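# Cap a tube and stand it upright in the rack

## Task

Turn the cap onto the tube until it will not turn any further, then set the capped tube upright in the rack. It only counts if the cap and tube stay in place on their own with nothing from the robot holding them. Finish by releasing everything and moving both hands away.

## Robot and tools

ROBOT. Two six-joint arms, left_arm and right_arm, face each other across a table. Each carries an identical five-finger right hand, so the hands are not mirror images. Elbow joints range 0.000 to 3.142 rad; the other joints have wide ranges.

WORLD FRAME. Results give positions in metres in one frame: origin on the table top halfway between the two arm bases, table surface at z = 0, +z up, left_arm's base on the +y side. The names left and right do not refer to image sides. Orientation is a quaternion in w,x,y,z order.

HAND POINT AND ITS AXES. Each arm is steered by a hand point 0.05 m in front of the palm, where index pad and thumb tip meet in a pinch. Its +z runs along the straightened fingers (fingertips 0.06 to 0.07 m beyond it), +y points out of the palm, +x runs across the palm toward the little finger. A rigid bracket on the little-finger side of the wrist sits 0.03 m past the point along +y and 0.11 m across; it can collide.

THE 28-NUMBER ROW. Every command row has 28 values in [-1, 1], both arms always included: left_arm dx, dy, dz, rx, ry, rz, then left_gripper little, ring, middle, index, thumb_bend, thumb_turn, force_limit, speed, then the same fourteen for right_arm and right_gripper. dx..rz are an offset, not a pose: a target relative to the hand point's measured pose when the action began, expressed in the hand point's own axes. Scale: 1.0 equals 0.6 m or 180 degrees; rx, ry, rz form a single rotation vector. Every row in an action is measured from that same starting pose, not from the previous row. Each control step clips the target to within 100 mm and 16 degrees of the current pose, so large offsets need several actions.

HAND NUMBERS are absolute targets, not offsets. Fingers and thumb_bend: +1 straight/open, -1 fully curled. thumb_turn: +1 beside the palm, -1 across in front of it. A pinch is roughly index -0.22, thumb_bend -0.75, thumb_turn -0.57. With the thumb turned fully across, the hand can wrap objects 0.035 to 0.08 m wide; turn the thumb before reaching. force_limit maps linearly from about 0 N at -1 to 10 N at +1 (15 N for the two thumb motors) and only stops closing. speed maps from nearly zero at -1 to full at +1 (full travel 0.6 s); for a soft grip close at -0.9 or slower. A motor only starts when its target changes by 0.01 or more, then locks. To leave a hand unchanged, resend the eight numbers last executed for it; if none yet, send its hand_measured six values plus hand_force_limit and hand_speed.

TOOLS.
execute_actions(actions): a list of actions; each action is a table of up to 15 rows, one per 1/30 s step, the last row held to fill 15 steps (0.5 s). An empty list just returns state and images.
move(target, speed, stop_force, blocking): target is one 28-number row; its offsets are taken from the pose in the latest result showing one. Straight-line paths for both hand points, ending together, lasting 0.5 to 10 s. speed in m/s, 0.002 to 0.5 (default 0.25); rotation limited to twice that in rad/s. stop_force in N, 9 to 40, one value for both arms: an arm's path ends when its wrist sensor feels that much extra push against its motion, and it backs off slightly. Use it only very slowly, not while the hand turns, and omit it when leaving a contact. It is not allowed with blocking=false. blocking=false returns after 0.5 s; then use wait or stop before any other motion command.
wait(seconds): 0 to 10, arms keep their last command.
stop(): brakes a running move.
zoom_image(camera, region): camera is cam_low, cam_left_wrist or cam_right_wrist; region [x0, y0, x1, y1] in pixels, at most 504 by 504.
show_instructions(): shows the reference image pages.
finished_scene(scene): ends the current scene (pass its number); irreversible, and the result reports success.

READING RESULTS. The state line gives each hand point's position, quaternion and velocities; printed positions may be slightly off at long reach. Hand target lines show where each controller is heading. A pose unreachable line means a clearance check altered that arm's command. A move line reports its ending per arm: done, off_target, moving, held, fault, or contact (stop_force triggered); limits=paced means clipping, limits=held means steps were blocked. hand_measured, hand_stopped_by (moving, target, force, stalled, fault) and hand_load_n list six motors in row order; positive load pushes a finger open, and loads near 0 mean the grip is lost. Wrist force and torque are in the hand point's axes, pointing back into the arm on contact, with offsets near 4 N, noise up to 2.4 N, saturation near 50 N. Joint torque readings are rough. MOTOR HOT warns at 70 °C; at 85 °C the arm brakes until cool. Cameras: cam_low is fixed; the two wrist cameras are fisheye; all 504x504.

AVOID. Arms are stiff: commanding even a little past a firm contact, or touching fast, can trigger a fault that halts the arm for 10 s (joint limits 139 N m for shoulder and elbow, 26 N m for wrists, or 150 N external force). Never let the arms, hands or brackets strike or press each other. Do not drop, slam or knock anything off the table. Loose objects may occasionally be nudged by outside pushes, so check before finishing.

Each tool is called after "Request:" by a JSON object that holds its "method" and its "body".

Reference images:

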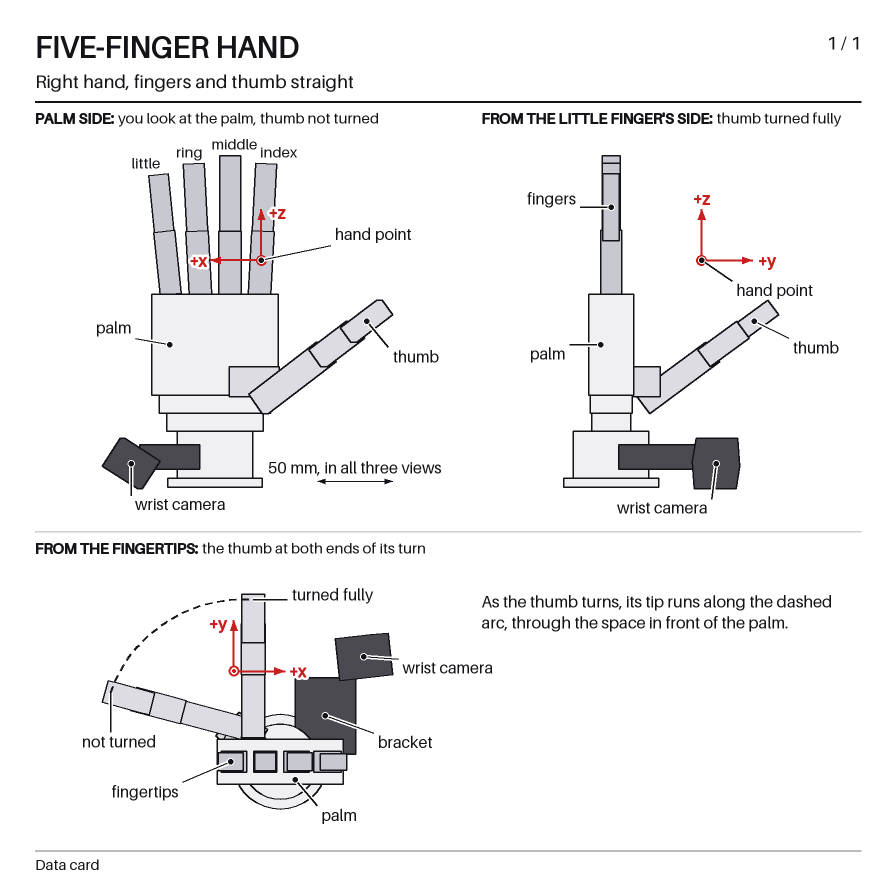

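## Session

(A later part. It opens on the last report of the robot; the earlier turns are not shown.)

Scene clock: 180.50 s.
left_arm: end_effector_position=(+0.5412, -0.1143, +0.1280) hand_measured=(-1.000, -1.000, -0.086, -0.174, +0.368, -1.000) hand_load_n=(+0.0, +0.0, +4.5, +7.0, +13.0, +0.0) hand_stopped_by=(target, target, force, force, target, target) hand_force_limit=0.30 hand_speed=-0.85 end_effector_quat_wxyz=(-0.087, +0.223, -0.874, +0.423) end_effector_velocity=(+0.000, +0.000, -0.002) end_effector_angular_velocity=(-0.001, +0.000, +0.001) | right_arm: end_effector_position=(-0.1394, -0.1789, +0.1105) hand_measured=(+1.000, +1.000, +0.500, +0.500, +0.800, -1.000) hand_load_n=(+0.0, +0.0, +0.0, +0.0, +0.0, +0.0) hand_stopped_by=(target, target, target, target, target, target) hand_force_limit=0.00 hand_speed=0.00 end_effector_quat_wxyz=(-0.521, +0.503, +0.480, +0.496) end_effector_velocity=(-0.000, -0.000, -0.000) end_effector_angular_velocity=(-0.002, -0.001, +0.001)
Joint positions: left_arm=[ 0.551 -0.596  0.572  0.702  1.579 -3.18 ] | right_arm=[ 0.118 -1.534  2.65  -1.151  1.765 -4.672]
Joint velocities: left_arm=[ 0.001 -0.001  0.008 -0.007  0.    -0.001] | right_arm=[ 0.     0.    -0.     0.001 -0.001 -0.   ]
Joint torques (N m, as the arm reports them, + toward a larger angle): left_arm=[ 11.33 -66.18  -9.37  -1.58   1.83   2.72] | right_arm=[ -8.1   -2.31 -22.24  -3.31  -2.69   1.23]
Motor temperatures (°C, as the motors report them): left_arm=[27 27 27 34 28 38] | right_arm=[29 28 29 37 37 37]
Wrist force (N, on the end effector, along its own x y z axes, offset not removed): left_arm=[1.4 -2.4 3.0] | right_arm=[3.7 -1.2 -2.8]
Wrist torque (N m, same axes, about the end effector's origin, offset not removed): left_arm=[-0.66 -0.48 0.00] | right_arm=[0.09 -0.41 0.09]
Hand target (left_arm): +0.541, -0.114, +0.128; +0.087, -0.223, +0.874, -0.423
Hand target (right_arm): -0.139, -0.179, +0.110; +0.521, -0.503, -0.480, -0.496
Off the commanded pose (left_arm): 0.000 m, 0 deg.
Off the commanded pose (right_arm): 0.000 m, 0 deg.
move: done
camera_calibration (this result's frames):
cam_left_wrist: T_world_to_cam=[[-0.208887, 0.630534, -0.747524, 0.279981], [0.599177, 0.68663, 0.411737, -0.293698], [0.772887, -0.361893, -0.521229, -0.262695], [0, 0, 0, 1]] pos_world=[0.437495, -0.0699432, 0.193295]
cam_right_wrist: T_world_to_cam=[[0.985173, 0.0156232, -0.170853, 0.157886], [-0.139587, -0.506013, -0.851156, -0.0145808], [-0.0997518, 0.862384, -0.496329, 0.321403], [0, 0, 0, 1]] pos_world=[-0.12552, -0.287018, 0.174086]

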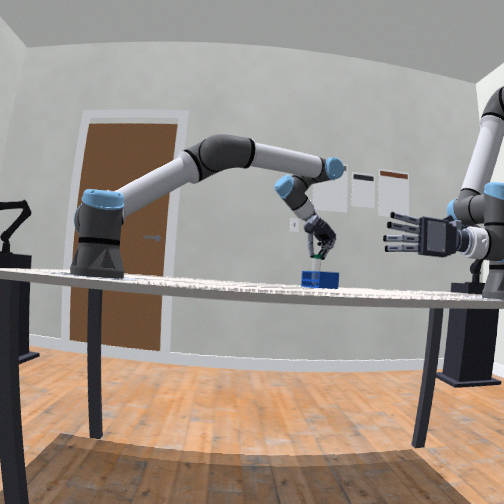

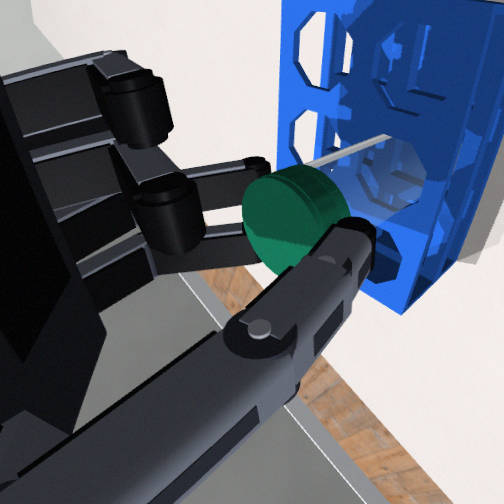

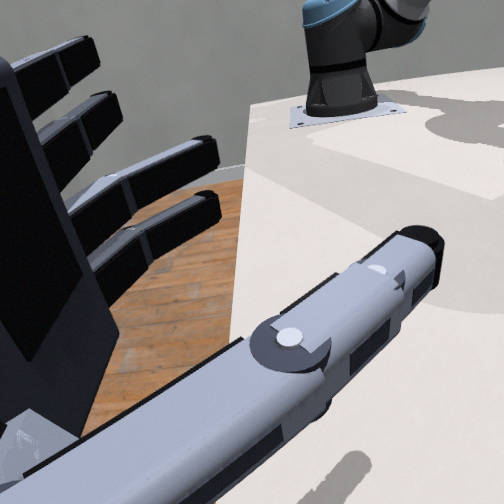

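Request:
{"method": "execute_actions", "body": {"actions": [[[0,0,0,0,0,0,-1,-1,0.15,0.1,0.7,-1,0.1,0.5,0,0,0,0,0,0,1,1,0.5,0.5,0.8,-1,0,0]]]}}

Request:
{"method": "move", "body": {"target": [0.003,-0.07,-0.055,0,0,0,-1,-1,0.15,0.1,0.7,-1,0.1,0.5,0,0,0,0,0,0,1,1,0.5,0.5,0.8,-1,0,0], "speed": 0.15}}

Request:
{"method": "move", "body": {"target": [0.05,0,-0.25,0,0,0,-1,-1,0.15,0.1,0.7,-1,0.1,0.5,0,0,0,0,0,0,1,1,0.5,0.5,0.8,-1,0,0]}}

Scene clock: 181.23 s.
left_arm: end_effector_position=(+0.5412, -0.1143, +0.1280) hand_measured=(-1.000, -1.000, +0.150, +0.100, +0.700, -1.000) hand_load_n=(+0.0, +0.0, +0.0, +0.0, +0.0, +0.0) hand_stopped_by=(target, target, target, target, target, target) hand_force_limit=0.10 hand_speed=0.50 end_effector_quat_wxyz=(-0.087, +0.223, -0.874, +0.423) end_effector_velocity=(-0.000, -0.000, +0.001) end_effector_angular_velocity=(-0.001, +0.000, -0.000) | right_arm: end_effector_position=(-0.1394, -0.1789, +0.1105) hand_measured=(+1.000, +1.000, +0.500, +0.500, +0.800, -1.000) hand_load_n=(+0.0, +0.0, +0.0, +0.0, +0.0, +0.0) hand_stopped_by=(target, target, target, target, target, target) hand_force_limit=0.00 hand_speed=0.00 end_effector_quat_wxyz=(-0.521, +0.503, +0.480, +0.496) end_effector_velocity=(-0.000, -0.000, -0.000) end_effector_angular_velocity=(-0.001, -0.001, +0.001)
Joint positions: left_arm=[ 0.551 -0.596  0.573  0.702  1.579 -3.18 ] | right_arm=[ 0.118 -1.534  2.65  -1.151  1.765 -4.672]
Joint velocities: left_arm=[-0.    -0.    -0.001  0.     0.    -0.001] | right_arm=[ 0.     0.001 -0.     0.    -0.    -0.001]
Joint torques (N m, as the arm reports them, + toward a larger angle): left_arm=[ 10.46 -54.79 -33.25   2.33   1.33   2.55] | right_arm=[ -9.08  -2.35 -22.22  -3.3   -2.53   1.28]
Motor temperatures (°C, as the motors report them): left_arm=[27 27 27 34 28 38] | right_arm=[29 28 29 37 37 37]
Wrist force (N, on the end effector, along its own x y z axes, offset not removed): left_arm=[0.6 -1.4 1.1] | right_arm=[-0.7 -3.4 -1.5]
Wrist torque (N m, same axes, about the end effector's origin, offset not removed): left_arm=[-0.43 -0.28 0.04] | right_arm=[-0.25 0.45 0.02]
Hand target (left_arm): +0.541, -0.114, +0.128; +0.087, -0.223, +0.874, -0.423
Hand target (right_arm): -0.139, -0.179, +0.110; +0.521, -0.503, -0.480, -0.496
Off the commanded pose (left_arm): 0.000 m, 0 deg.
Off the commanded pose (right_arm): 0.000 m, 0 deg.
camera_calibration (this result's frames):
cam_left_wrist: T_world_to_cam=[[-0.20886, 0.63049, -0.747569, 0.280009], [0.599165, 0.686652, 0.411716, -0.293713], [0.772903, -0.361926, -0.521182, -0.26268], [0, 0, 0, 1]] pos_world=[0.437491, -0.0699349, 0.193349]
cam_right_wrist: T_world_to_cam=[[0.985173, 0.0156231, -0.170853, 0.157886], [-0.139587, -0.506013, -0.851156, -0.0145807], [-0.0997517, 0.862385, -0.496329, 0.321403], [0, 0, 0, 1]] pos_world=[-0.12552, -0.287017, 0.174086]

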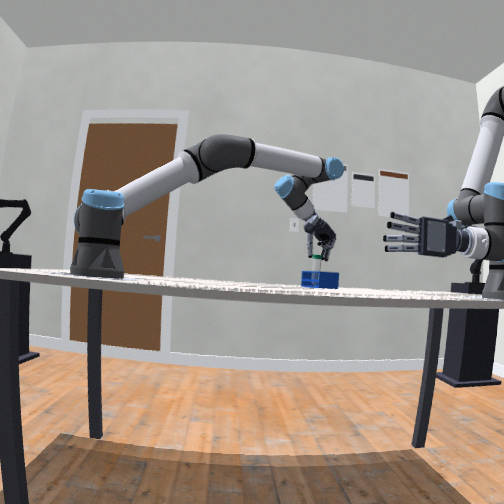

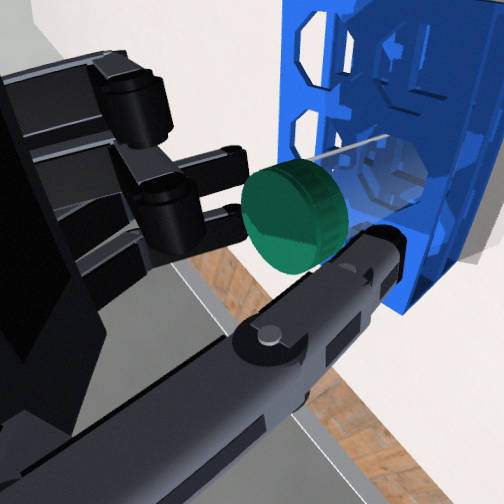

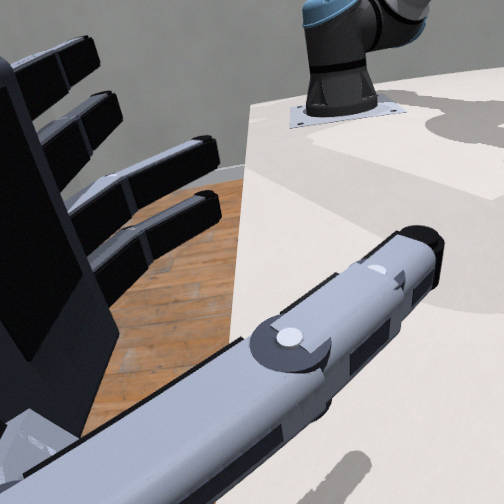

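Scene clock: 182.17 s.
left_arm: end_effector_position=(+0.5415, -0.1149, +0.1812) hand_measured=(-1.000, -1.000, +0.150, +0.100, +0.700, -1.000) hand_load_n=(+0.0, +0.0, +0.0, +0.0, +0.0, +0.0) hand_stopped_by=(target, target, target, target, target, target) hand_force_limit=0.10 hand_speed=0.50 end_effector_quat_wxyz=(-0.088, +0.223, -0.874, +0.423) end_effector_velocity=(-0.001, -0.001, +0.002) end_effector_angular_velocity=(+0.005, +0.003, -0.002) | right_arm: end_effector_position=(-0.1394, -0.1789, +0.1105) hand_measured=(+1.000, +1.000, +0.500, +0.500, +0.800, -1.000) hand_load_n=(+0.0, +0.0, +0.0, +0.0, +0.0, +0.0) hand_stopped_by=(target, target, target, target, target, target) hand_force_limit=0.00 hand_speed=0.00 end_effector_quat_wxyz=(-0.521, +0.503, +0.480, +0.496) end_effector_velocity=(-0.000, -0.000, -0.000) end_effector_angular_velocity=(-0.001, +0.001, +0.001)
Joint positions: left_arm=[ 0.551 -0.565  0.377  0.866  1.579 -3.18 ] | right_arm=[ 0.118 -1.534  2.65  -1.151  1.765 -4.672]
Joint velocities: left_arm=[-0.001  0.017 -0.039  0.027  0.002  0.   ] | right_arm=[ 0.     0.    -0.     0.    -0.     0.001]
Joint torques (N m, as the arm reports them, + toward a larger angle): left_arm=[ -7.34 -44.86 -31.98   2.87   1.49  -1.58] | right_arm=[ -9.73  -1.83 -22.45  -3.33  -2.54   1.24]
Motor temperatures (°C, as the motors report them): left_arm=[27 27 27 34 28 38] | right_arm=[29 28 29 37 37 37]
Wrist force (N, on the end effector, along its own x y z axes, offset not removed): left_arm=[0.1 -0.7 1.2] | right_arm=[0.9 -1.6 -0.3]
Wrist torque (N m, same axes, about the end effector's origin, offset not removed): left_arm=[-0.39 -0.26 -0.05] | right_arm=[-0.05 0.14 0.18]
Hand target (left_arm): +0.541, -0.115, +0.181; +0.087, -0.223, +0.874, -0.423
Hand target (right_arm): -0.139, -0.179, +0.110; +0.521, -0.503, -0.480, -0.496
Off the commanded pose (left_arm): 0.000 m, 0 deg.
Off the commanded pose (right_arm): 0.000 m, 0 deg.
move: done
camera_calibration (this result's frames):
cam_left_wrist: T_world_to_cam=[[-0.208373, 0.630187, -0.74796, 0.319922], [0.598921, 0.686808, 0.411811, -0.315315], [0.773224, -0.362158, -0.520545, -0.235744], [0, 0, 0, 1]] pos_world=[0.437795, -0.0704266, 0.246424]
cam_right_wrist: T_world_to_cam=[[0.985173, 0.0156233, -0.170853, 0.157886], [-0.139587, -0.506013, -0.851156, -0.0145807], [-0.0997518, 0.862384, -0.496329, 0.321403], [0, 0, 0, 1]] pos_world=[-0.12552, -0.287017, 0.174086]

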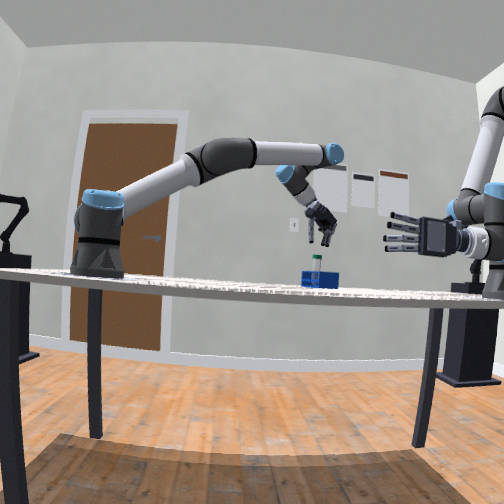

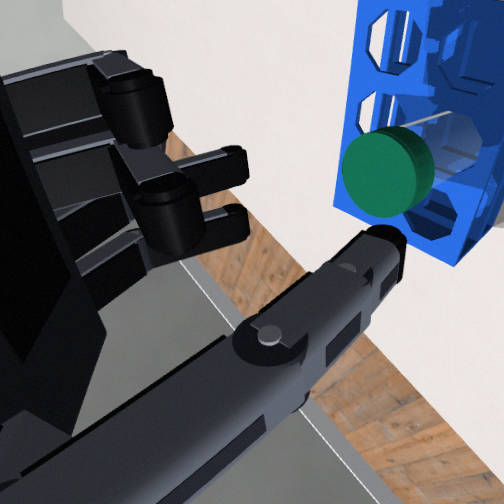

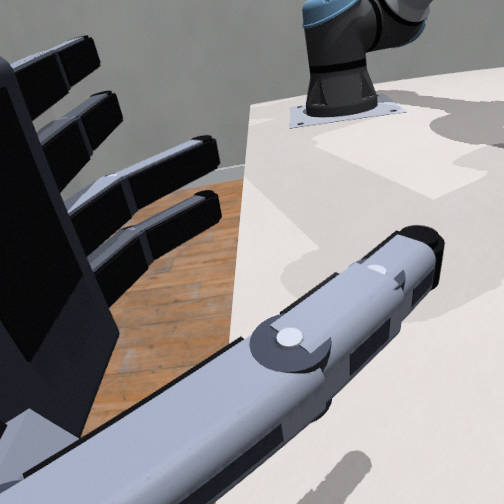

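Scene clock: 183.43 s.
left_arm: end_effector_position=(+0.4638, -0.0242, +0.2764) hand_measured=(-1.000, -1.000, +0.150, +0.100, +0.700, -1.000) hand_load_n=(+0.0, +0.0, +0.0, +0.0, +0.0, +0.0) hand_stopped_by=(target, target, target, target, target, target) hand_force_limit=0.10 hand_speed=0.50 end_effector_quat_wxyz=(-0.087, +0.223, -0.874, +0.423) end_effector_velocity=(-0.001, +0.001, +0.002) end_effector_angular_velocity=(-0.003, -0.002, -0.000) | right_arm: end_effector_position=(-0.1394, -0.1789, +0.1105) hand_measured=(+1.000, +1.000, +0.500, +0.500, +0.800, -1.000) hand_load_n=(+0.0, +0.0, +0.0, +0.0, +0.0, +0.0) hand_stopped_by=(target, target, target, target, target, target) hand_force_limit=0.00 hand_speed=0.00 end_effector_quat_wxyz=(-0.521, +0.503, +0.480, +0.496) end_effector_velocity=(+0.000, -0.000, +0.000) end_effector_angular_velocity=(+0.001, -0.001, -0.002)
Joint positions: left_arm=[ 0.5   -0.993  0.89   0.781  1.539 -3.212] | right_arm=[ 0.118 -1.534  2.65  -1.151  1.765 -4.672]
Joint velocities: left_arm=[-0.002 -0.008  0.009 -0.004 -0.002 -0.   ] | right_arm=[ 0.    -0.    -0.    -0.     0.002 -0.001]
Joint torques (N m, as the arm reports them, + toward a larger angle): left_arm=[-10.22 -53.31  -9.29  -1.59  -1.7   -2.83] | right_arm=[ -9.42  -2.66 -22.13  -3.21  -2.57   1.24]
Motor temperatures (°C, as the motors report them): left_arm=[27 27 27 34 28 38] | right_arm=[29 28 29 37 37 37]
Wrist force (N, on the end effector, along its own x y z axes, offset not removed): left_arm=[0.8 -1.8 2.2] | right_arm=[0.8 0.1 1.3]
Wrist torque (N m, same axes, about the end effector's origin, offset not removed): left_arm=[-0.64 -0.37 -0.02] | right_arm=[-0.20 0.13 0.22]
Hand target (left_arm): +0.464, -0.024, +0.277; +0.088, -0.223, +0.874, -0.423
Hand target (right_arm): -0.139, -0.179, +0.110; +0.521, -0.503, -0.480, -0.496
Off the commanded pose (left_arm): 0.001 m, 0 deg.
Off the commanded pose (right_arm): 0.000 m, 0 deg.
move: done
camera_calibration (this result's frames):
cam_left_wrist: T_world_to_cam=[[-0.208676, 0.630334, -0.747752, 0.317843], [0.599103, 0.68672, 0.411693, -0.370266], [0.773, -0.36207, -0.520937, -0.0930416], [0, 0, 0, 1]] pos_world=[0.360075, 0.0202335, 0.341635]
cam_right_wrist: T_world_to_cam=[[0.985173, 0.0156234, -0.170853, 0.157886], [-0.139587, -0.506013, -0.851156, -0.0145807], [-0.0997519, 0.862385, -0.496329, 0.321403], [0, 0, 0, 1]] pos_world=[-0.12552, -0.287017, 0.174086]

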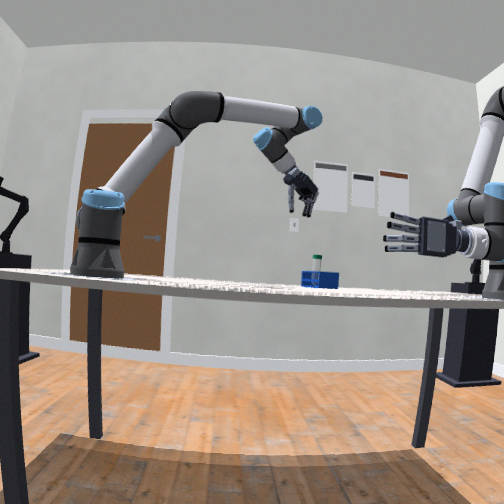

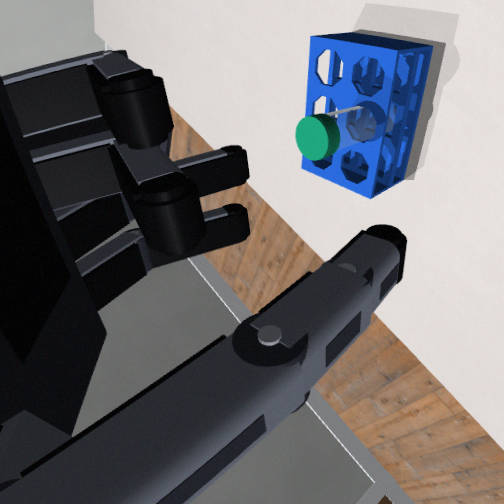

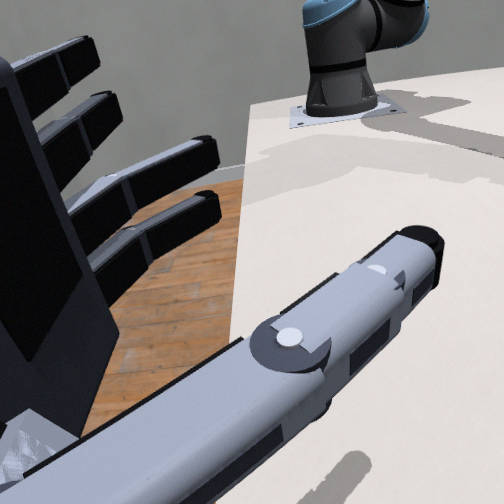

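Request:
{"method": "finished_scene", "body": {"scene": 1}}

The scene is finished: the task was done.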